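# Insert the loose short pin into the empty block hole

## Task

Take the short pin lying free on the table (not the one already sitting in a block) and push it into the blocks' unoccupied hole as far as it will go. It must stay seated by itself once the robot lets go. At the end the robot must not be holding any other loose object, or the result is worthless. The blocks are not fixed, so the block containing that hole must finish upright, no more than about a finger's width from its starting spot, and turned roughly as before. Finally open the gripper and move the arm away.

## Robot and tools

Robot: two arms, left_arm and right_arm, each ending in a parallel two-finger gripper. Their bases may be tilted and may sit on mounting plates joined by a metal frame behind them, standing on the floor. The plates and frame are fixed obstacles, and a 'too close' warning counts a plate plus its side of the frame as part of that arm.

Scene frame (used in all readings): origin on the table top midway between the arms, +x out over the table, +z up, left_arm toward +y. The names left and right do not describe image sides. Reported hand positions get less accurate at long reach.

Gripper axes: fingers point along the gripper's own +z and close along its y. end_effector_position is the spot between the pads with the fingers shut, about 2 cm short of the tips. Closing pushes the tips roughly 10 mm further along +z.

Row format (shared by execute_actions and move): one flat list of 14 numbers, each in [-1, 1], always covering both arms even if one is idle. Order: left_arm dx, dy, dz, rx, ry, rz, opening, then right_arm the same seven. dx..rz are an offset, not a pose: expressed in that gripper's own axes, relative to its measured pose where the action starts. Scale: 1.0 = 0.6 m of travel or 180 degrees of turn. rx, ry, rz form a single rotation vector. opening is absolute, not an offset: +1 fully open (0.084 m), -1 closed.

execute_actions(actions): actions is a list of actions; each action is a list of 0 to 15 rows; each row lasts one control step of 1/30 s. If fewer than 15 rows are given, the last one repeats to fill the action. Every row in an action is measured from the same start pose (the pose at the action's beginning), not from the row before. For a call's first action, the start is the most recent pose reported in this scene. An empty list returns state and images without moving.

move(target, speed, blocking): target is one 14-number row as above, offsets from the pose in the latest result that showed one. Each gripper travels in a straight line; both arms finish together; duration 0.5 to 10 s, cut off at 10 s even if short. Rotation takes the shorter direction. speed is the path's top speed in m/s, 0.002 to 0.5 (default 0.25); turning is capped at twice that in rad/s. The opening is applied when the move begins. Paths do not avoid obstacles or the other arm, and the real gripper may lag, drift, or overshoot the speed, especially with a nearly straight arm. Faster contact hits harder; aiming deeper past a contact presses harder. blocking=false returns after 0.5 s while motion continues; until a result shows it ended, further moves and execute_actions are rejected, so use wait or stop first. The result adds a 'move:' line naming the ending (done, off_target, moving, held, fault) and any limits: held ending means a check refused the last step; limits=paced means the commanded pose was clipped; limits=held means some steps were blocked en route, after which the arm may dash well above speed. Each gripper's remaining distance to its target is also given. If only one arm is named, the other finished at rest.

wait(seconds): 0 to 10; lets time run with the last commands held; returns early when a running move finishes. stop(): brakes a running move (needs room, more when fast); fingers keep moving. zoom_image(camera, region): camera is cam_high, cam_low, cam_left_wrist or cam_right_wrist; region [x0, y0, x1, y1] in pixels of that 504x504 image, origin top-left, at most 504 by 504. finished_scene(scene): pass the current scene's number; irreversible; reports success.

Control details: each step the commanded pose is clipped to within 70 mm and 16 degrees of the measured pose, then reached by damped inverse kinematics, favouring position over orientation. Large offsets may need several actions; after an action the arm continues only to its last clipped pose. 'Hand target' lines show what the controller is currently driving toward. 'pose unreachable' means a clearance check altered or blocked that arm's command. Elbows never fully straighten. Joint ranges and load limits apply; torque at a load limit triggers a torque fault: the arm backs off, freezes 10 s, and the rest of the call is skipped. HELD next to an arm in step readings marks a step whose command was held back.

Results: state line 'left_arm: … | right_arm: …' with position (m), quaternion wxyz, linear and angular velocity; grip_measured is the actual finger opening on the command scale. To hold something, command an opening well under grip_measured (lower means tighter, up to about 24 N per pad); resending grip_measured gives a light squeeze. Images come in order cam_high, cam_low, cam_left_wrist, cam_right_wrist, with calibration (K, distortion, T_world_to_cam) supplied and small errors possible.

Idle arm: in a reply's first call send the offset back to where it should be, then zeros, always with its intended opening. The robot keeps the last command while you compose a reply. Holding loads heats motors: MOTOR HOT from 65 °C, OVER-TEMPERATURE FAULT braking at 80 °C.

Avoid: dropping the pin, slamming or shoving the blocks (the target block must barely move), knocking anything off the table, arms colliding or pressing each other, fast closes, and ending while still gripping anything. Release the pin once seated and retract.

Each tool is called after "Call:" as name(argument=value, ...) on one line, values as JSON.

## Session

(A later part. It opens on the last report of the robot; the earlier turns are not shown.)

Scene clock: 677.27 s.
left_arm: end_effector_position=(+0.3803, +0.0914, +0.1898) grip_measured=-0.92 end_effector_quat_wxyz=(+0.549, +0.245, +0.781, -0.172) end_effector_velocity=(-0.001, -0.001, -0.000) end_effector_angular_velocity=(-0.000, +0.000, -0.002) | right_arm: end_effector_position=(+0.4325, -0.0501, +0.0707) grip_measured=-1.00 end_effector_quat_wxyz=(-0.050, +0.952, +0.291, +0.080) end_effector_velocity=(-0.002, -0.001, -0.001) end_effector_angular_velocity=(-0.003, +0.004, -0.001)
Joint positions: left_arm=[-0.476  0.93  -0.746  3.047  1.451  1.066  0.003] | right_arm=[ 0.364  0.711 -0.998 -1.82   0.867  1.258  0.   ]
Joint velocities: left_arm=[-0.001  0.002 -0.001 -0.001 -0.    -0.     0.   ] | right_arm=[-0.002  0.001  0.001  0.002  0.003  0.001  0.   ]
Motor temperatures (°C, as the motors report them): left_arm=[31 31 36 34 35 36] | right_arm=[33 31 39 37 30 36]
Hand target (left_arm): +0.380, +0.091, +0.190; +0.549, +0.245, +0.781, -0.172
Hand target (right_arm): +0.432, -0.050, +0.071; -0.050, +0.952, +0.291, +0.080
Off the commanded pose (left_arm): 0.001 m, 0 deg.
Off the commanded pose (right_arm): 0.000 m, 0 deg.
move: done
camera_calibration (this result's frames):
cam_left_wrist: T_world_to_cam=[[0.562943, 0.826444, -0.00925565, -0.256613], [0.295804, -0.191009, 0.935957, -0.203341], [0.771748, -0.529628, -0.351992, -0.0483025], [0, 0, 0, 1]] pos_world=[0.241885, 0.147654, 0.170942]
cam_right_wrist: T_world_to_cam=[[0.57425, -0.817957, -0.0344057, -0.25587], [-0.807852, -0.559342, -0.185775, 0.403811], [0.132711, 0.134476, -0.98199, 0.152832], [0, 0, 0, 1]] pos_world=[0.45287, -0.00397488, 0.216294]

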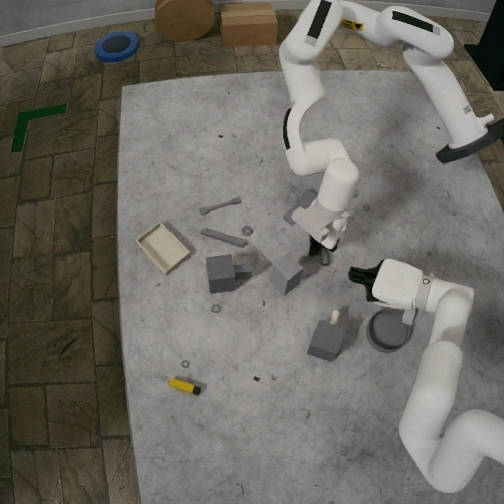

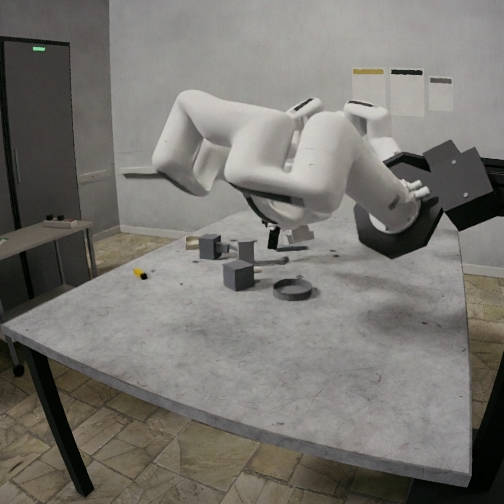

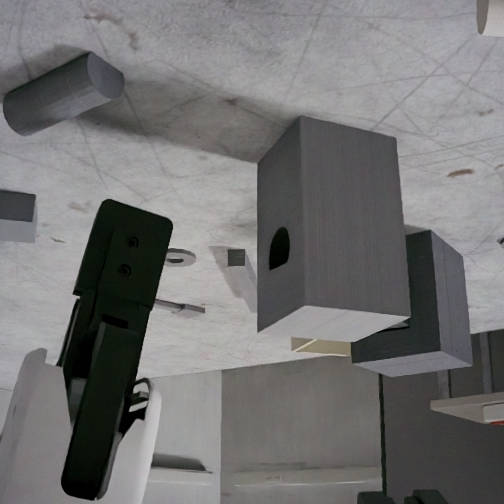

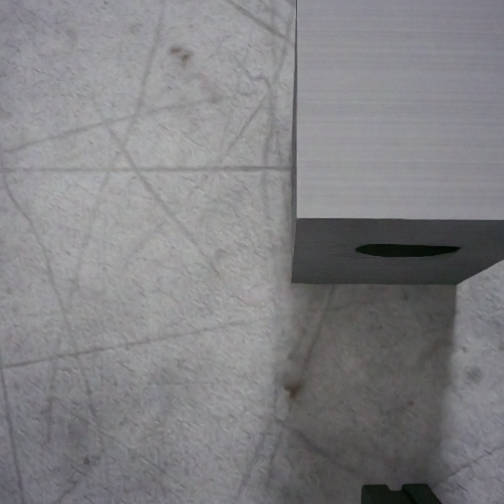

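Call:
move(target=[0.0081, 0.0341, -0.0225, 0.209, 0, 0.0756, -0.9, -0.0609, -0.0078, 0.07, -0.0128, -0.1161, 0.2012, 0.75], speed=0.35)

Scene clock: 798.83 s.
left_arm: end_effector_position=(+0.3797, +0.1154, +0.1903) grip_measured=-0.92 end_effector_quat_wxyz=(+0.457, +0.497, +0.649, -0.350) end_effector_velocity=(+0.004, +0.001, +0.000) end_effector_angular_velocity=(-0.003, -0.002, +0.003) | right_arm: end_effector_position=(+0.4048, -0.0602, +0.0232) grip_measured=+0.75 end_effector_quat_wxyz=(-0.001, +0.994, -0.014, -0.105) end_effector_velocity=(+0.001, -0.000, -0.001) end_effector_angular_velocity=(-0.002, +0.000, -0.002)
Joint positions: left_arm=[-0.364  0.636 -0.916  3.723  0.425  0.871  0.003] | right_arm=[ 0.313  0.862 -1.212 -1.377  0.952  1.54   0.075]
Joint velocities: left_arm=[ 0.001 -0.003 -0.005  0.013 -0.002 -0.013  0.   ] | right_arm=[-0.001  0.001 -0.003  0.001  0.001 -0.     0.   ]
Motor temperatures (°C, as the motors report them): left_arm=[31 31 36 34 35 36] | right_arm=[33 31 39 37 30 36]
Hand target (left_arm): +0.380, +0.115, +0.190; +0.457, +0.497, +0.649, -0.350
Hand target (right_arm): +0.405, -0.060, +0.023; -0.001, +0.994, -0.014, -0.105
Off the commanded pose (left_arm): 0.001 m, 0 deg.
Off the commanded pose (right_arm): 0.000 m, 0 deg.
move: done
camera_calibration (this result's frames):
cam_left_wrist: T_world_to_cam=[[0.962594, 0.270749, -0.0103675, -0.363491], [0.104233, -0.334718, 0.936536, -0.109788], [0.250096, -0.902585, -0.350418, 0.205849], [0, 0, 0, 1]] pos_world=[0.309856, 0.247463, 0.171185]
cam_right_wrist: T_world_to_cam=[[-0.0098653, -0.999907, 0.0094217, -0.0253611], [-0.978517, 0.0115938, 0.205841, 0.461373], [-0.205931, -0.00718861, -0.97854, 0.239664], [0, 0, 0, 1]] pos_world=[0.500565, -0.0289849, 0.13979]

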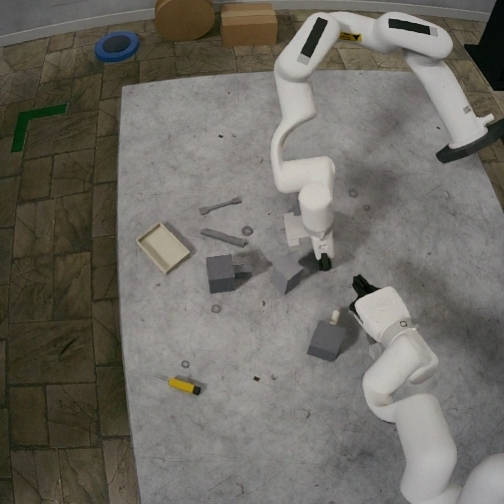

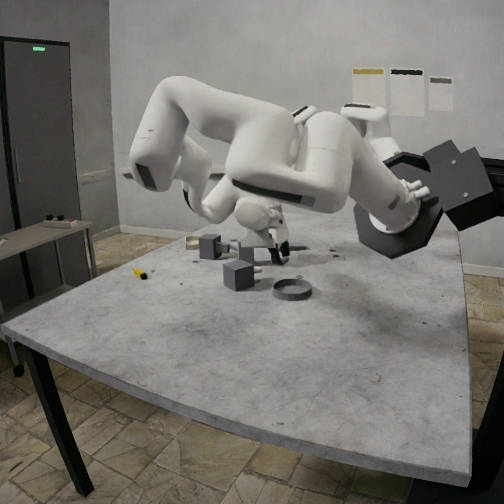

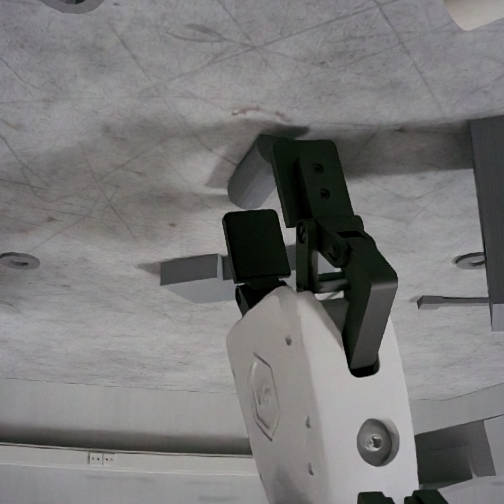

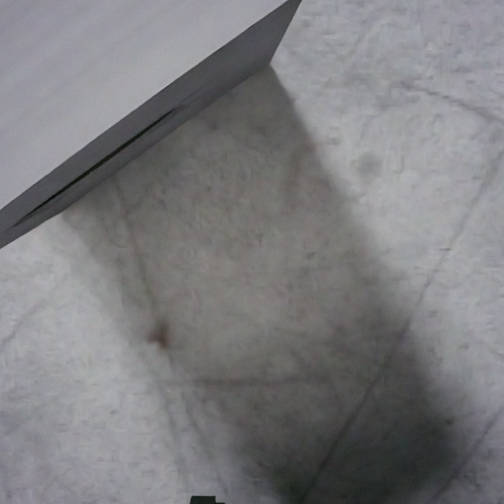

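Call:
zoom_image(camera="cam_left_wrist", region=[205, 110, 375, 290])

Region (205, 110, 375, 290) of cam_left_wrist's 504x504 image, scaled by 2.800, with more detail than that image has.

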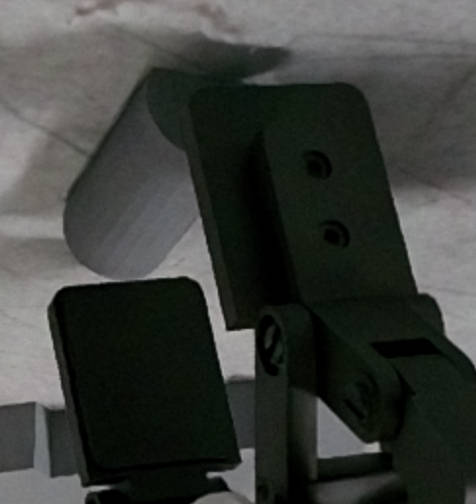

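Call:
execute_actions(actions=[[[0,0,0,0,0,0,-0.9,0,0,0.001,0,0,0,0.71],[0,0,0,0,0,0,-0.9,0,0,0.002,0,0,0,0.66],[0,0,0,0,0,0,-0.9,0,0,0.0032,0,0,0,0.61],[0,0,0,0,0,0,-0.9,0,0,0.0043,0,0,0,0.56],[0,0,0,0,0,0,-0.9,0,0,0.0052,0,0,0,0.51],[0,0,0,0,0,0,-0.9,0,0,0.0058,0,0,0,0.47],[0,0,0,0,0,0,-0.9,0,0,0.0058,0,0,0,0.43],[0,0,0,0,0,0,-0.9,0,0,0.0058,0,0,0,0.40],[0,0,0,0,0,0,-0.9,0,0,0.0058,0,0,0,0.37],[0,0,0,0,0,0,-0.9,0,0,0.0058,0,0,0,0.34],[0,0,0,0,0,0,-0.9,0,0,0.0058,0,0,0,0.31],[0,0,0,0,0,0,-0.9,0,0,0.0058,0,0,0,0.28],[0,0,0,0,0,0,-0.9,0,0,0.0058,0,0,0,0.25],[0,0,0,0,0,0,-0.9,0,0,0.0058,0,0,0,0.22],[0,0,0,0,0,0,-0.9,0,0,0.0058,0,0,0,0.18]],[[0,0,0,0,0,0,-0.9,0,0,0,0,0,0,0.12],[0,0,0,0,0,0,-0.9,0,0,0,0,0,0,0.03],[0,0,0,0,0,0,-0.9,0,0,0,0,0,0,-0.1],[0,0,0,0,0,0,-0.9,0,0,0,0,0,0,-0.3],[0,0,0,0,0,0,-0.9,0,0,0,0,0,0,-0.6],[0,0,0,0,0,0,-0.9,-0.0002,0,-0.001,0,0,0,-0.8],[0,0,0,0,0,0,-0.9,-0.0007,0,-0.0033,0,0,0,-1],[0,0,0,0,0,0,-0.9,-0.0014,0,-0.0066,0,0,0,-1],[0,0,0,0,0,0,-0.9,-0.0022,0,-0.0105,0,0,0,-1],[0,0,0,0,0,0,-0.9,-0.0031,0,-0.0146,0,0,0,-1],[0,0,0,0,0,0,-0.9,-0.0039,0,-0.0184,0,0,0,-1],[0,0,0,0,0,0,-0.9,-0.0046,0,-0.0216,0,0,0,-1],[0,0,0,0,0,0,-0.9,-0.005,0,-0.0237,0,0,0,-1],[0,0,0,0,0,0,-0.9,-0.0052,0,-0.0245,0,0,0,-1],[0,0,0,0,0,0,-0.9,-0.0052,0,-0.0245,0,0,0,-1]]])

Scene clock: 860.07 s.
left_arm: end_effector_position=(+0.3797, +0.1154, +0.1903) grip_measured=-0.92 end_effector_quat_wxyz=(+0.457, +0.497, +0.649, -0.350) end_effector_velocity=(-0.000, +0.000, -0.000) end_effector_angular_velocity=(-0.000, +0.000, -0.000) | right_arm: end_effector_position=(+0.4046, -0.0600, +0.0331) grip_measured=+0.20 end_effector_quat_wxyz=(-0.001, +0.994, -0.014, -0.104) end_effector_velocity=(+0.008, +0.002, +0.043) end_effector_angular_velocity=(+0.008, -0.015, -0.003)
Joint positions: left_arm=[-0.364  0.636 -0.916  3.723  0.425  0.871  0.003] | right_arm=[ 0.332  0.842 -1.193 -1.361  0.958  1.541  0.053]
Joint velocities: left_arm=[ 0.001 -0.     0.001  0.     0.001  0.    -0.   ] | right_arm=[ 0.08  -0.081  0.062  0.067  0.022 -0.004  0.   ]
Motor temperatures (°C, as the motors report them): left_arm=[31 31 36 34 35 36] | right_arm=[33 31 39 37 30 36]
Hand target (left_arm): +0.380, +0.115, +0.190; +0.457, +0.497, +0.649, -0.350
Hand target (right_arm): +0.404, -0.060, +0.035; -0.001, +0.994, -0.014, -0.105
Off the commanded pose (left_arm): 0.000 m, 0 deg.
Off the commanded pose (right_arm): 0.002 m, 0 deg.
Step readings (end_effector_position; steps 1 to 15: 1st action; 16 to 30: 2nd action):
0: left_arm (+0.3802, +0.1155, +0.1904) | right_arm (+0.4048, -0.0603, +0.0231)
1: left_arm (+0.3802, +0.1155, +0.1904) | right_arm (+0.4048, -0.0603, +0.0231)
2: left_arm (+0.3801, +0.1155, +0.1903) | right_arm (+0.4048, -0.0602, +0.0230)
4: left_arm (+0.3798, +0.1154, +0.1903) | right_arm (+0.4048, -0.0602, +0.0223)
8: left_arm (+0.3797, +0.1154, +0.1902) | right_arm (+0.4040, -0.0602, +0.0201)
15: left_arm (+0.3797, +0.1154, +0.1903) | right_arm (+0.4042, -0.0601, +0.0199)
16: left_arm (+0.3797, +0.1154, +0.1903) | right_arm (+0.4043, -0.0601, +0.0200)
17: left_arm (+0.3797, +0.1154, +0.1903) | right_arm (+0.4043, -0.0601, +0.0200)
19: left_arm (+0.3797, +0.1154, +0.1903) | right_arm (+0.4043, -0.0601, +0.0200)
23: left_arm (+0.3797, +0.1154, +0.1903) | right_arm (+0.4042, -0.0602, +0.0205)
30: end_effector_position above
camera_calibration (this result's frames):
cam_left_wrist: T_world_to_cam=[[0.962592, 0.270758, -0.0103595, -0.3635], [0.104228, -0.334716, 0.936537, -0.109788], [0.250108, -0.902583, -0.350415, 0.205844], [0, 0, 0, 1]] pos_world=[0.309862, 0.247464, 0.171186]
cam_right_wrist: T_world_to_cam=[[-0.0100577, -0.999909, 0.00896173, -0.0251668], [-0.978709, 0.0116811, 0.204921, 0.459173], [-0.205007, -0.00670989, -0.978737, 0.248987], [0, 0, 0, 1]] pos_world=[0.500187, -0.0288575, 0.149824]

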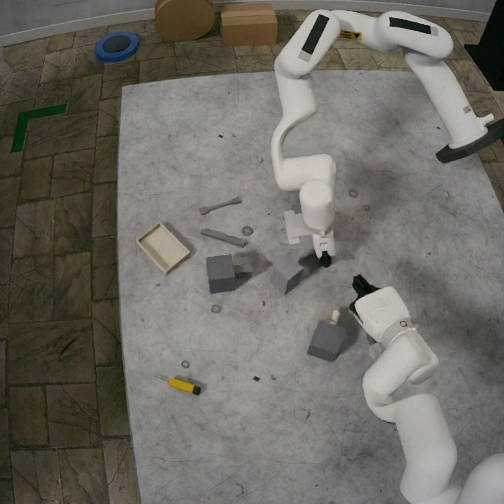

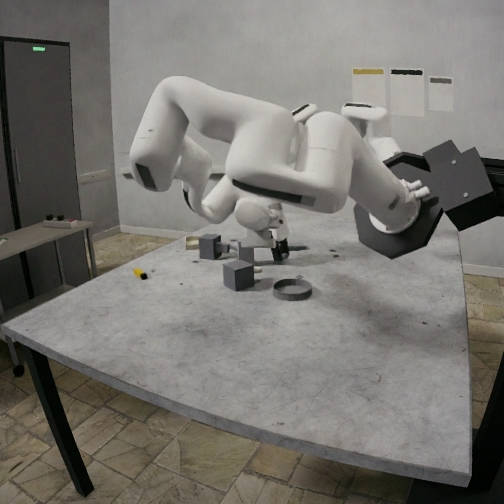

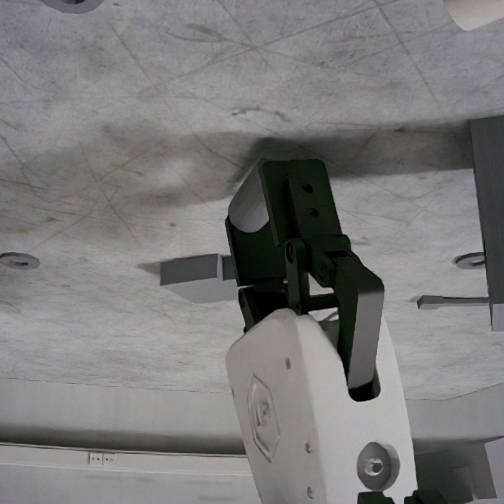

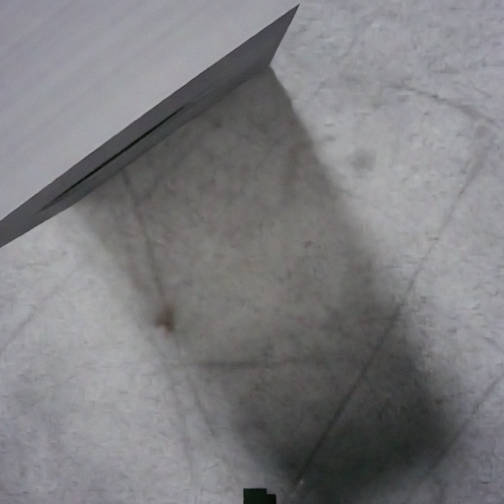

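Call:
move(target=[0, 0, 0, 0, 0, 0, -0.9, -0.0315, 0, 0.0195, 0, 0.4444, 0, -1], speed=0.35)

Scene clock: 866.27 s.
left_arm: end_effector_position=(+0.3797, +0.1154, +0.1903) grip_measured=-0.92 end_effector_quat_wxyz=(+0.457, +0.497, +0.649, -0.350) end_effector_velocity=(+0.000, +0.000, -0.000) end_effector_angular_velocity=(+0.000, +0.001, +0.001) | right_arm: end_effector_position=(+0.3843, -0.0585, +0.0272) grip_measured=+0.20 end_effector_quat_wxyz=(+0.006, +0.828, -0.015, +0.560) end_effector_velocity=(-0.002, +0.001, +0.000) end_effector_angular_velocity=(+0.002, -0.002, +0.004)
Joint positions: left_arm=[-0.364  0.636 -0.916  3.723  0.425  0.871  0.003] | right_arm=[-0.003  1.371 -0.97  -3.135  2.18   2.299  0.053]
Joint velocities: left_arm=[ 0.    -0.    -0.    -0.001 -0.    -0.     0.   ] | right_arm=[-0.005  0.004 -0.001 -0.011  0.001 -0.005 -0.   ]
Motor temperatures (°C, as the motors report them): left_arm=[31 31 36 34 35 36] | right_arm=[33 31 39 37 30 36]
Hand target (left_arm): +0.380, +0.115, +0.190; +0.457, +0.497, +0.649, -0.350
Hand target (right_arm): +0.384, -0.058, +0.027; +0.006, +0.828, -0.015, +0.560
Off the commanded pose (left_arm): 0.000 m, 0 deg.
Off the commanded pose (right_arm): 0.002 m, 0 deg.
move: done
camera_calibration (this result's frames):
cam_left_wrist: T_world_to_cam=[[0.962592, 0.270758, -0.0103597, -0.3635], [0.104228, -0.334716, 0.936537, -0.109788], [0.250108, -0.902583, -0.350415, 0.205844], [0, 0, 0, 1]] pos_world=[0.309862, 0.247464, 0.171186]
cam_right_wrist: T_world_to_cam=[[-0.0362479, -0.999259, 0.0129747, -0.0137615], [-0.370275, 0.00137022, -0.928921, 0.236977], [0.928215, -0.0384757, -0.370051, -0.214854], [0, 0, 0, 1]] pos_world=[0.286679, -0.0223427, 0.140804]

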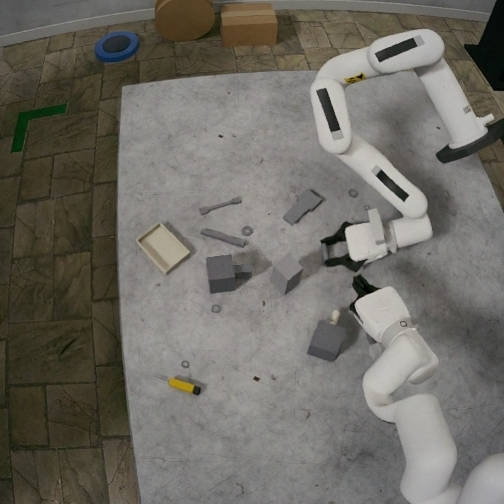

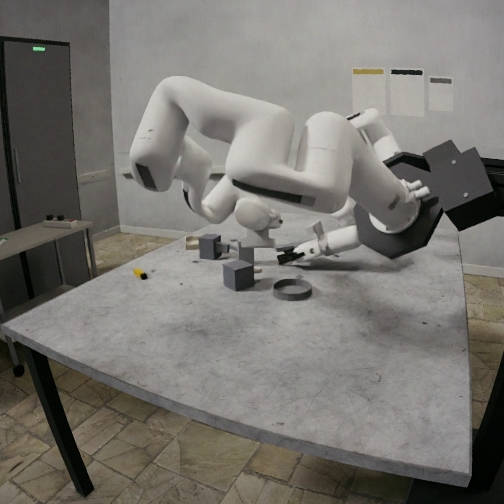

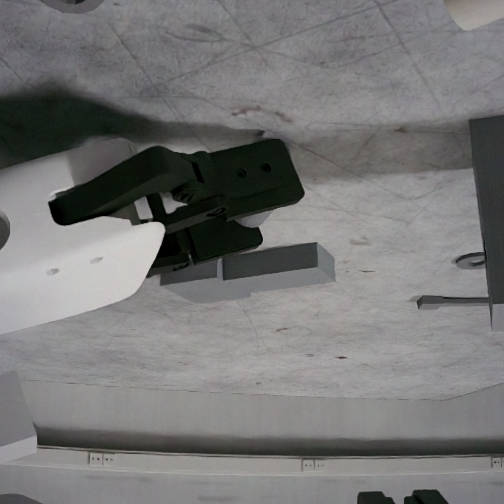

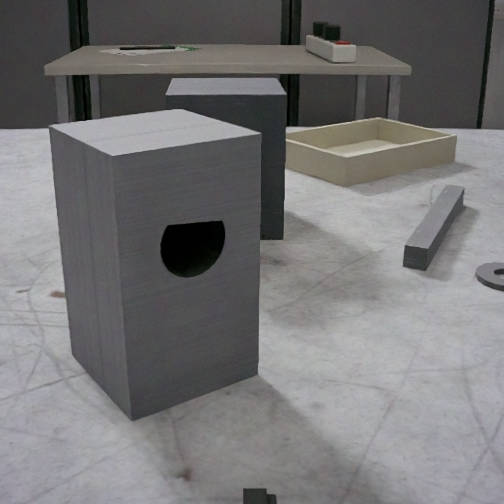

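Call:
zoom_image(camera="cam_left_wrist", region=[190, 110, 330, 260])

Call:
zoom_image(camera="cam_right_wrist", region=[30, 90, 290, 430])

Call:
zoom_image(camera="cam_right_wrist", region=[145, 200, 245, 290])

Call:
zoom_image(camera="cam_high", region=[300, 210, 380, 290])

Region (190, 110, 330, 260) of cam_left_wrist's 504x504 image, scaled by 3.360, with more detail than that image has; it fills the left 470 columns of this view, and the rest is white.

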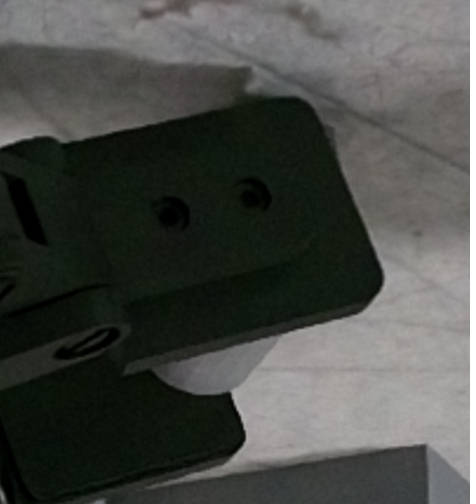

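Region (30, 90, 290, 430) of cam_right_wrist's 504x504 image, scaled by 1.482, with more detail than that image has; it fills the left 385 columns of this view, and the rest is white.

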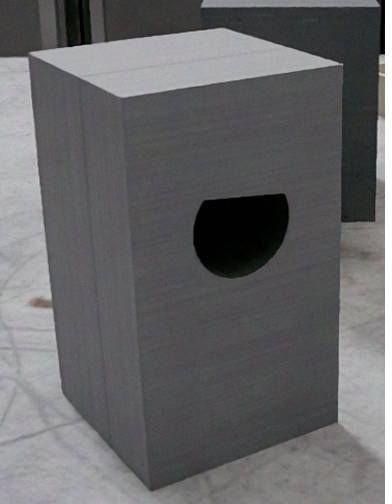

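Region (145, 200, 245, 290) of cam_right_wrist's 504x504 image, scaled by 5.040, with more detail than that image has; it fills the top 454 rows of this view, and the rest is white.

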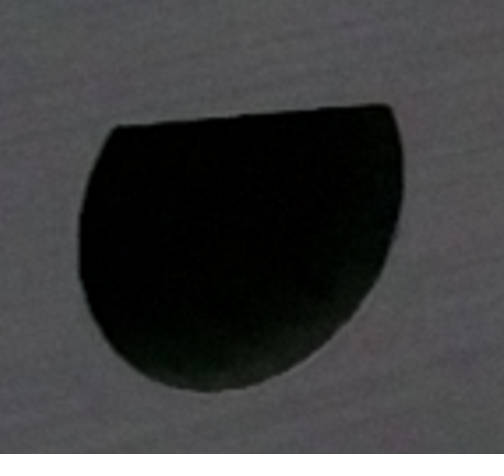

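Region (300, 210, 380, 290) of cam_high's 504x504 image, scaled by 6.300, with more detail than that image has.

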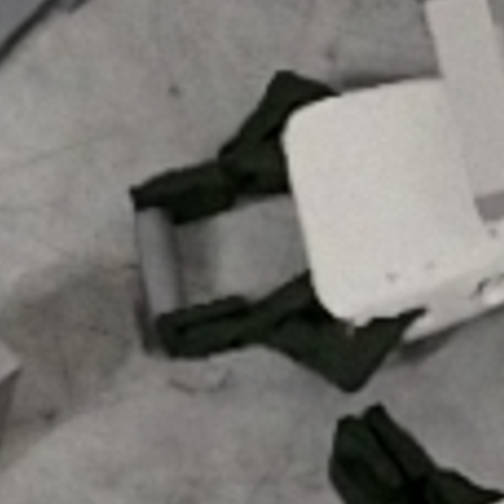

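Call:
execute_actions(actions=[[[0,0,0,0,0,0,-0.9,-0.0006,0,0.0002,0,0,0,-1],[0,0,0,0,0,0,-0.9,-0.0016,0,0.0006,0,0,0,-1],[0,0,0,0,0,0,-0.9,-0.0028,0,0.0011,0,0,0,-1],[0,0,0,0,0,0,-0.9,-0.0041,0,0.0017,0,0,0,-0.8],[0,0,0,0,0,0,-0.9,-0.0054,0,0.0022,0,0,0,-0.6],[0,0,0,0,0,0,-0.9,-0.0066,0,0.0027,0,0,0,-0.4],[0,0,0,0,0,0,-0.9,-0.0076,0,0.0031,0,0,0,-0.2],[0,0,0,0,0,0,-0.9,-0.0084,0,0.0034,0,0,0,-0.1],[0,0,0,0,0,0,-0.9,-0.0088,0,0.0036,0,0,0,0.0],[0,0,0,0,0,0,-0.9,-0.0088,0,0.0036,0,0,0,0.05],[0,0,0,0,0,0,-0.9,-0.0088,0,0.0036,0,0,0,0.1],[0,0,0,0,0,0,-0.9,-0.0088,0,0.0036,0,0,0,0.14],[0,0,0,0,0,0,-0.9,-0.0088,0,0.0036,0,0,0,0.17],[0,0,0,0,0,0,-0.9,-0.0088,0,0.0036,0,0,0,0.2],[0,0,0,0,0,0,-0.9,-0.0088,0,0.0036,0,0,0,0.22]],[[0,0,0,0,0,0,-0.9,0,0,0,0,0,0,0.24],[0,0,0,0,0,0,-0.9,0,0,0,0,0,0,0.26],[0,0,0,0,0,0,-0.9,0,0,0,0,0,0,0.28],[0,0,0,0,0,0,-0.9,0,0,0,0,0,0,0.30],[0,0,0,0,0,0,-0.9,0,0,0,0,0,0,0.33],[0,0,0,0,0,0,-0.9,0,0,0,0,0,0,0.37],[0,0,0,0,0,0,-0.9,0,0,0,0,0,0,0.41],[0,0,0,0,0,0,-0.9,0,0,0,0,0,0,0.45],[0,0,0,0,0,0,-0.9,0,0,0,0,0,0,0.49],[0,0,0,0,0,0,-0.9,0,0,0,0,0,0,0.53],[0,0,0,0,0,0,-0.9,0,0,0,0,0,0,0.56],[0,0,0,0,0,0,-0.9,0,0,0,0,0,0,0.58],[0,0,0,0,0,0,-0.9,0,0,0,0,0,0,0.6]]])

Scene clock: 894.67 s.
left_arm: end_effector_position=(+0.3797, +0.1154, +0.1903) grip_measured=-0.92 end_effector_quat_wxyz=(+0.457, +0.497, +0.649, -0.350) end_effector_velocity=(-0.000, +0.000, -0.000) end_effector_angular_velocity=(+0.000, +0.001, -0.000) | right_arm: end_effector_position=(+0.3843, -0.0585, +0.0222) grip_measured=+0.59 end_effector_quat_wxyz=(+0.006, +0.828, -0.015, +0.561) end_effector_velocity=(-0.001, +0.000, +0.001) end_effector_angular_velocity=(+0.001, -0.000, +0.001)
Joint positions: left_arm=[-0.364  0.636 -0.916  3.723  0.425  0.871  0.003] | right_arm=[-0.023  1.38  -0.986 -3.159  2.174  2.29   0.069]
Joint velocities: left_arm=[ 0.    -0.     0.001 -0.     0.    -0.     0.   ] | right_arm=[ 0.     0.001  0.001 -0.001  0.001 -0.     0.005]
Motor temperatures (°C, as the motors report them): left_arm=[31 31 36 34 35 36] | right_arm=[33 31 40 37 30 36]
Hand target (left_arm): +0.380, +0.115, +0.190; +0.457, +0.497, +0.649, -0.350
Hand target (right_arm): +0.384, -0.058, +0.022; +0.006, +0.828, -0.015, +0.561
Off the commanded pose (left_arm): 0.000 m, 0 deg.
Off the commanded pose (right_arm): 0.000 m, 0 deg.
Step readings (end_effector_position; steps 1 to 15: 1st action; 16 to 30: 2nd action):
0: left_arm (+0.3797, +0.1154, +0.1903) | right_arm (+0.3841, -0.0585, +0.0270)
1: left_arm (+0.3797, +0.1154, +0.1903) | right_arm (+0.3841, -0.0585, +0.0270)
2: left_arm (+0.3797, +0.1154, +0.1903) | right_arm (+0.3841, -0.0584, +0.0270)
4: left_arm (+0.3797, +0.1154, +0.1903) | right_arm (+0.3843, -0.0584, +0.0264)
8: left_arm (+0.3797, +0.1154, +0.1903) | right_arm (+0.3844, -0.0585, +0.0235)
15: left_arm (+0.3797, +0.1154, +0.1903) | right_arm (+0.3843, -0.0585, +0.0222)
16: left_arm (+0.3797, +0.1154, +0.1903) | right_arm (+0.3844, -0.0584, +0.0221)
17: left_arm (+0.3797, +0.1154, +0.1903) | right_arm (+0.3845, -0.0584, +0.0218)
19: left_arm (+0.3797, +0.1154, +0.1903) | right_arm (+0.3845, -0.0584, +0.0218)
23: left_arm (+0.3797, +0.1154, +0.1903) | right_arm (+0.3843, -0.0584, +0.0220)
30: end_effector_position above
camera_calibration (this result's frames):
cam_left_wrist: T_world_to_cam=[[0.962592, 0.270759, -0.0103598, -0.3635], [0.104228, -0.334716, 0.936537, -0.109788], [0.250108, -0.902583, -0.350415, 0.205844], [0, 0, 0, 1]] pos_world=[0.309862, 0.247464, 0.171186]
cam_right_wrist: T_world_to_cam=[[-0.0365187, -0.99925, 0.0128829, -0.0136149], [-0.369128, 0.00150811, -0.929377, 0.231858], [0.928661, -0.0386951, -0.368906, -0.216906], [0, 0, 0, 1]] pos_world=[0.286521, -0.0223476, 0.135641]

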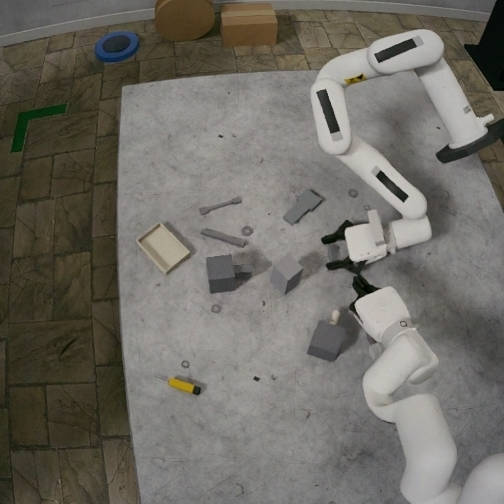

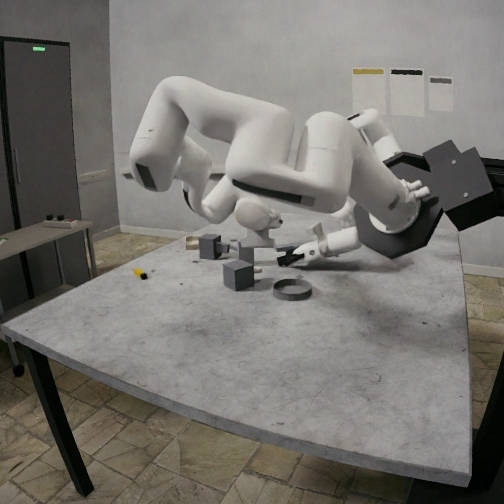

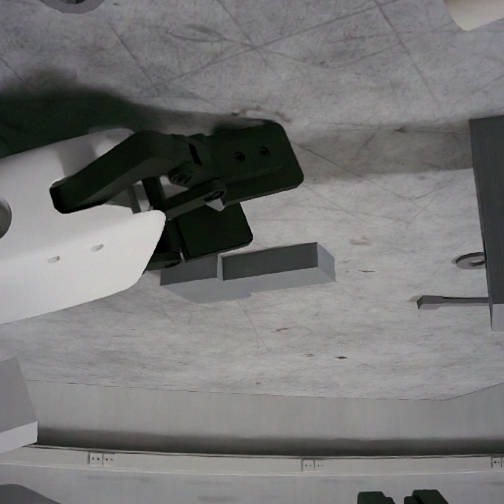

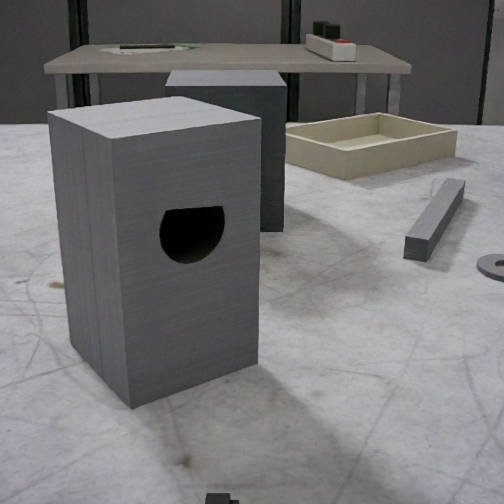

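Call:
execute_actions(actions=[])

Call:
zoom_image(camera="cam_high", region=[300, 210, 380, 290])

Call:
zoom_image(camera="cam_left_wrist", region=[130, 100, 320, 280])

Scene clock: 898.67 s.
left_arm: end_effector_position=(+0.3797, +0.1154, +0.1903) grip_measured=-0.92 end_effector_quat_wxyz=(+0.457, +0.497, +0.649, -0.350) end_effector_velocity=(+0.001, +0.000, -0.000) end_effector_angular_velocity=(+0.000, -0.000, +0.001) | right_arm: end_effector_position=(+0.3843, -0.0585, +0.0222) grip_measured=+0.59 end_effector_quat_wxyz=(+0.006, +0.828, -0.015, +0.561) end_effector_velocity=(+0.001, -0.001, +0.000) end_effector_angular_velocity=(-0.002, -0.002, -0.002)
Joint positions: left_arm=[-0.364  0.636 -0.916  3.723  0.425  0.871  0.003] | right_arm=[-0.023  1.38  -0.986 -3.159  2.174  2.29   0.069]
Joint velocities: left_arm=[ 0.    -0.    -0.001  0.    -0.     0.    -0.   ] | right_arm=[-0.    -0.001 -0.001 -0.     0.001 -0.001 -0.   ]
Motor temperatures (°C, as the motors report them): left_arm=[31 31 36 34 35 36] | right_arm=[33 31 40 37 30 36]
Hand target (left_arm): +0.380, +0.115, +0.190; +0.457, +0.497, +0.649, -0.350
Hand target (right_arm): +0.384, -0.058, +0.022; +0.006, +0.828, -0.015, +0.561
Off the commanded pose (left_arm): 0.000 m, 0 deg.
Off the commanded pose (right_arm): 0.000 m, 0 deg.
camera_calibration (this result's frames):
cam_left_wrist: T_world_to_cam=[[0.962592, 0.270758, -0.0103598, -0.3635], [0.104228, -0.334716, 0.936537, -0.109788], [0.250108, -0.902583, -0.350415, 0.205844], [0, 0, 0, 1]] pos_world=[0.309862, 0.247464, 0.171186]
cam_right_wrist: T_world_to_cam=[[-0.0365572, -0.999248, 0.0128934, -0.013612], [-0.369014, 0.0015078, -0.929422, 0.231864], [0.928704, -0.0387349, -0.368792, -0.216915], [0, 0, 0, 1]] pos_world=[0.286513, -0.0223536, 0.135678]

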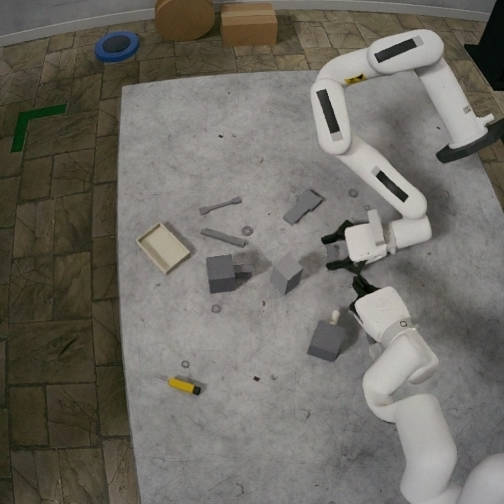

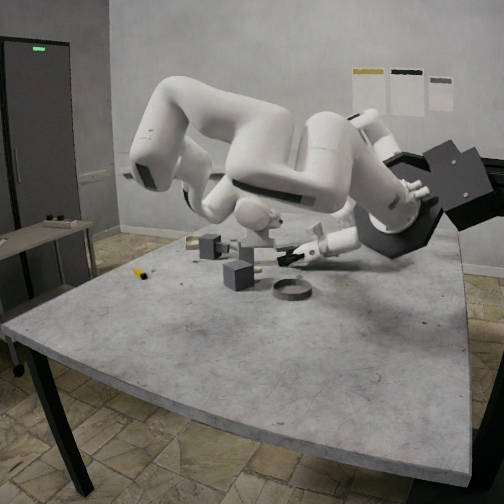

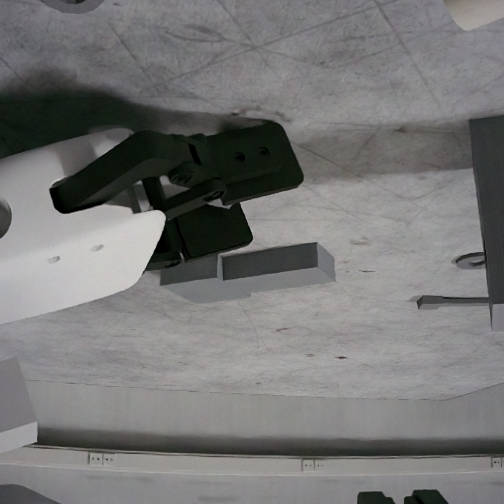

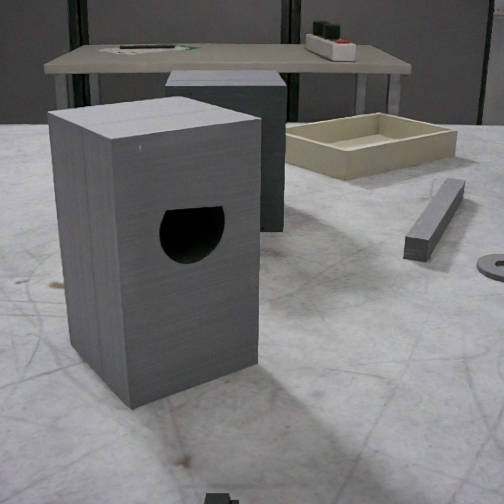

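Region (300, 210, 380, 290) of cam_high's 504x504 image, scaled by 6.300, with more detail than that image has.

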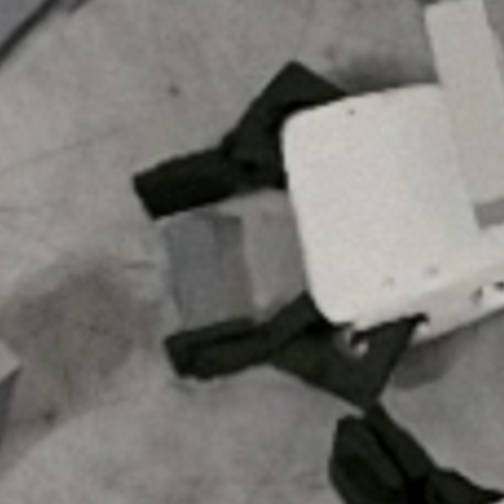

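Region (130, 100, 320, 280) of cam_left_wrist's 504x504 image, scaled by 2.653, with more detail than that image has; it fills the top 477 rows of this view, and the rest is white.

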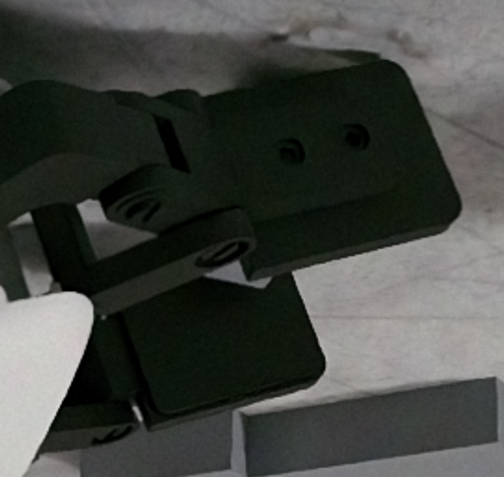

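Call:
zoom_image(camera="cam_right_wrist", region=[40, 85, 280, 285])

Call:
zoom_image(camera="cam_right_wrist", region=[40, 260, 280, 420])

Call:
zoom_image(camera="cam_right_wrist", region=[150, 195, 234, 275])

Region (40, 85, 280, 285) of cam_right_wrist's 504x504 image, scaled by 2.100, with more detail than that image has.

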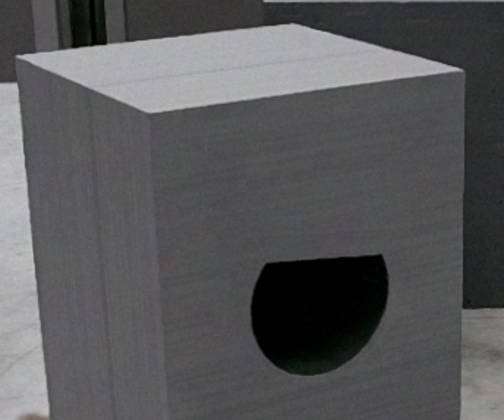

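Region (40, 260, 280, 420) of cam_right_wrist's 504x504 image, scaled by 2.100, with more detail than that image has.

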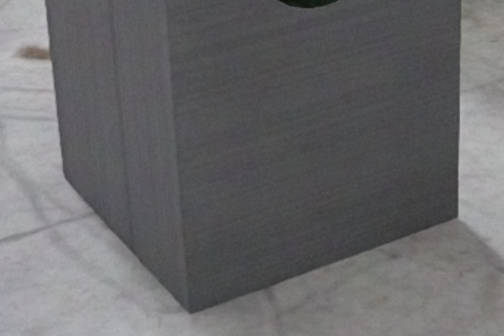

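Region (150, 195, 234, 275) of cam_right_wrist's 504x504 image, scaled by 6.000, with more detail than that image has; it fills the top 480 rows of this view, and the rest is white.

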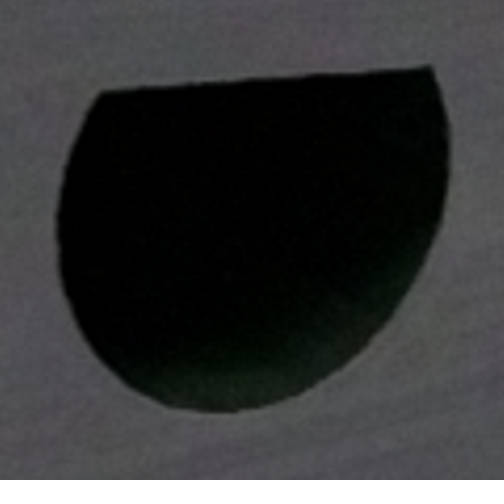

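Call:
move(target=[0.0167, 0.0135, -0.0452, 0, 0, 0, -0.9, 0.1305, 0.0039, -0.068, 0.293, -0.296, -0.4359, 0.85], speed=0.5)

Scene clock: 1021.13 s.
left_arm: end_effector_position=(+0.3800, +0.1453, +0.1900) grip_measured=-0.92 end_effector_quat_wxyz=(+0.457, +0.497, +0.649, -0.350) end_effector_velocity=(+0.001, -0.000, +0.000) end_effector_angular_velocity=(-0.000, -0.000, +0.001) | right_arm: end_effector_position=(+0.3754, -0.0620, +0.1084) grip_measured=+0.85 end_effector_quat_wxyz=(+0.003, +0.717, +0.697, -0.003) end_effector_velocity=(+0.001, -0.000, +0.001) end_effector_angular_velocity=(-0.002, +0.001, -0.001)
Joint positions: left_arm=[-0.327  0.546 -0.851  3.809  0.412  0.815  0.003] | right_arm=[ 0.517  0.685 -0.91  -1.517  1.026  0.265  0.078]
Joint velocities: left_arm=[-0.001  0.    -0.001 -0.001 -0.     0.    -0.   ] | right_arm=[ 0.002 -0.001 -0.003  0.005  0.002 -0.004  0.   ]
Motor temperatures (°C, as the motors report them): left_arm=[31 31 36 34 35 36] | right_arm=[33 31 40 37 30 36]
Hand target (left_arm): +0.380, +0.145, +0.190; +0.457, +0.497, +0.649, -0.350
Hand target (right_arm): +0.376, -0.062, +0.109; +0.003, +0.717, +0.697, -0.003
Off the commanded pose (left_arm): 0.000 m, 0 deg.
Off the commanded pose (right_arm): 0.002 m, 0 deg.
move: done
camera_calibration (this result's frames):
cam_left_wrist: T_world_to_cam=[[0.962623, 0.270646, -0.0103975, -0.371878], [0.104181, -0.334564, 0.936597, -0.0995974], [0.250007, -0.902673, -0.350255, 0.232752], [0, 0, 0, 1]] pos_world=[0.310165, 0.277424, 0.170939]
cam_right_wrist: T_world_to_cam=[[0.99985, -0.013004, 0.0114231, -0.346356], [-0.0130621, -0.999902, 0.00502935, 0.0116822], [0.0113565, -0.0051778, -0.999922, 0.237894], [0, 0, 0, 1]] pos_world=[0.343755, 0.00840879, 0.241774]

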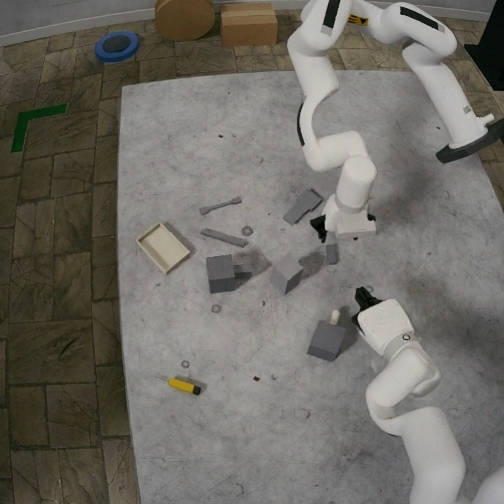

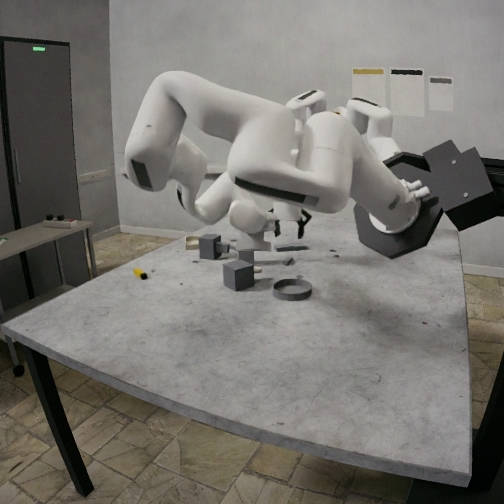

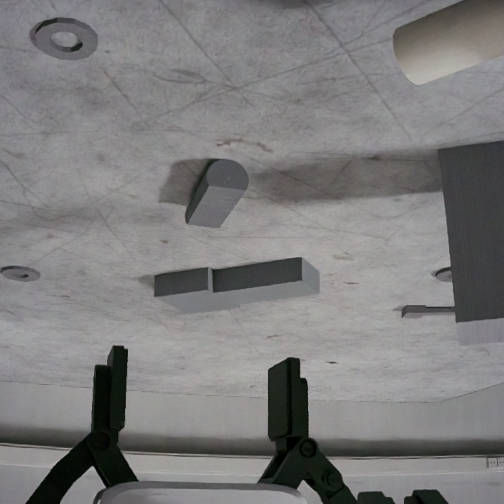

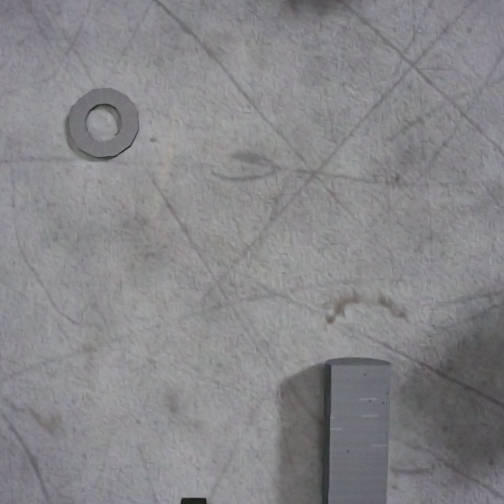

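Call:
zoom_image(camera="cam_left_wrist", region=[175, 150, 259, 234])

Call:
zoom_image(camera="cam_right_wrist", region=[285, 344, 445, 504])

Region (175, 150, 259, 234) of cam_left_wrist's 504x504 image, scaled by 6.000, with more detail than that image has.

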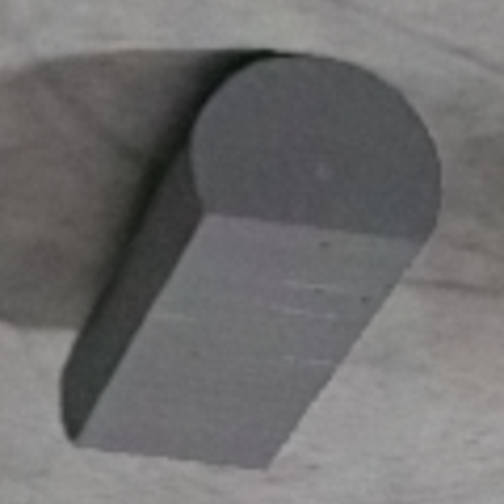

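Region (285, 344, 445, 504) of cam_right_wrist's 504x504 image, scaled by 3.150, with more detail than that image has.

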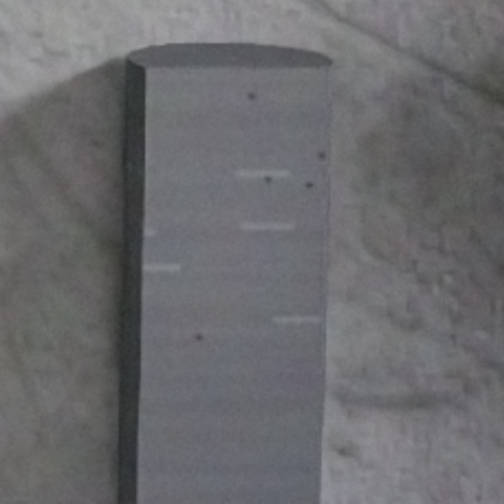

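Call:
move(target=[0, 0, 0, 0, 0, 0, -0.9, 0.0019, 0.0071, 0.1432, 0, 0.0024, -0.0022, -0.1], speed=0.18)

Scene clock: 1059.50 s.
left_arm: end_effector_position=(+0.3800, +0.1453, +0.1900) grip_measured=-0.92 end_effector_quat_wxyz=(+0.457, +0.497, +0.649, -0.350) end_effector_velocity=(+0.000, +0.000, -0.000) end_effector_angular_velocity=(+0.000, +0.000, +0.001) | right_arm: end_effector_position=(+0.3797, -0.0610, +0.0230) grip_measured=-0.11 end_effector_quat_wxyz=(-0.000, +0.715, +0.699, +0.000) end_effector_velocity=(-0.003, -0.001, -0.001) end_effector_angular_velocity=(-0.002, +0.005, +0.000)
Joint positions: left_arm=[-0.327  0.546 -0.851  3.809  0.412  0.815  0.003] | right_arm=[ 0.326  0.847 -1.047 -1.724  0.978  0.292  0.039]
Joint velocities: left_arm=[ 0.     0.    -0.001 -0.    -0.    -0.     0.   ] | right_arm=[-0.004  0.001  0.003 -0.     0.     0.001 -0.   ]
Motor temperatures (°C, as the motors report them): left_arm=[31 31 36 34 35 36] | right_arm=[33 31 39 37 30 36]
Hand target (left_arm): +0.380, +0.145, +0.190; +0.457, +0.497, +0.649, -0.350
Hand target (right_arm): +0.379, -0.061, +0.023; -0.000, +0.715, +0.699, +0.000
Off the commanded pose (left_arm): 0.000 m, 0 deg.
Off the commanded pose (right_arm): 0.001 m, 0 deg.
move: done
camera_calibration (this result's frames):
cam_left_wrist: T_world_to_cam=[[0.962623, 0.270646, -0.0103975, -0.371878], [0.104181, -0.334564, 0.936597, -0.0995975], [0.250008, -0.902673, -0.350255, 0.232752], [0, 0, 0, 1]] pos_world=[0.310165, 0.277424, 0.170939]
cam_right_wrist: T_world_to_cam=[[0.999909, -0.00630004, 0.0119446, -0.349259], [-0.00625736, -0.999974, -0.00360645, 0.010792], [0.011967, 0.00353138, -0.999922, 0.152738], [0, 0, 0, 1]] pos_world=[0.347467, 0.00805201, 0.156937]

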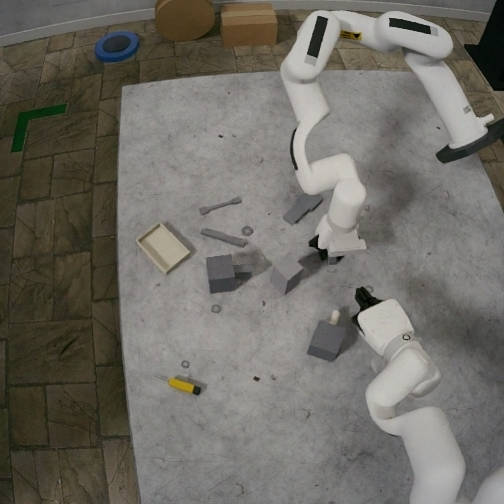

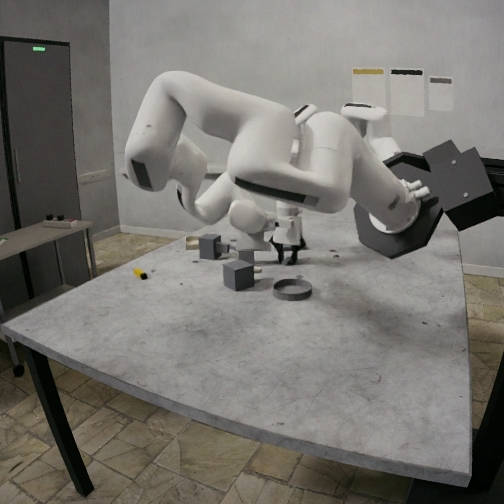

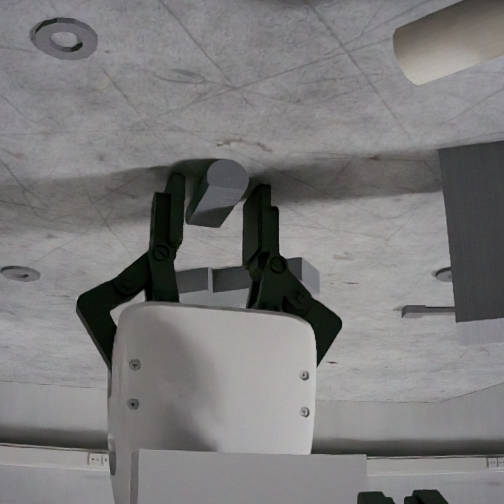

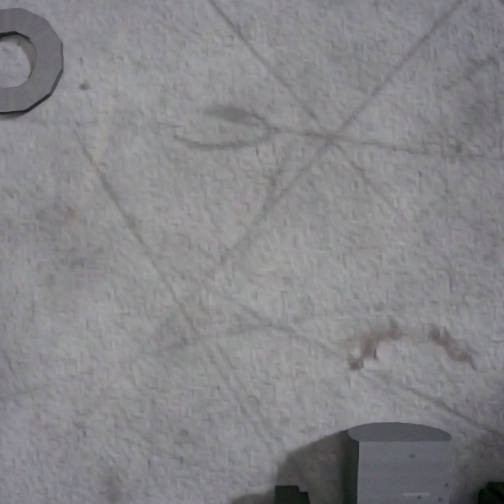

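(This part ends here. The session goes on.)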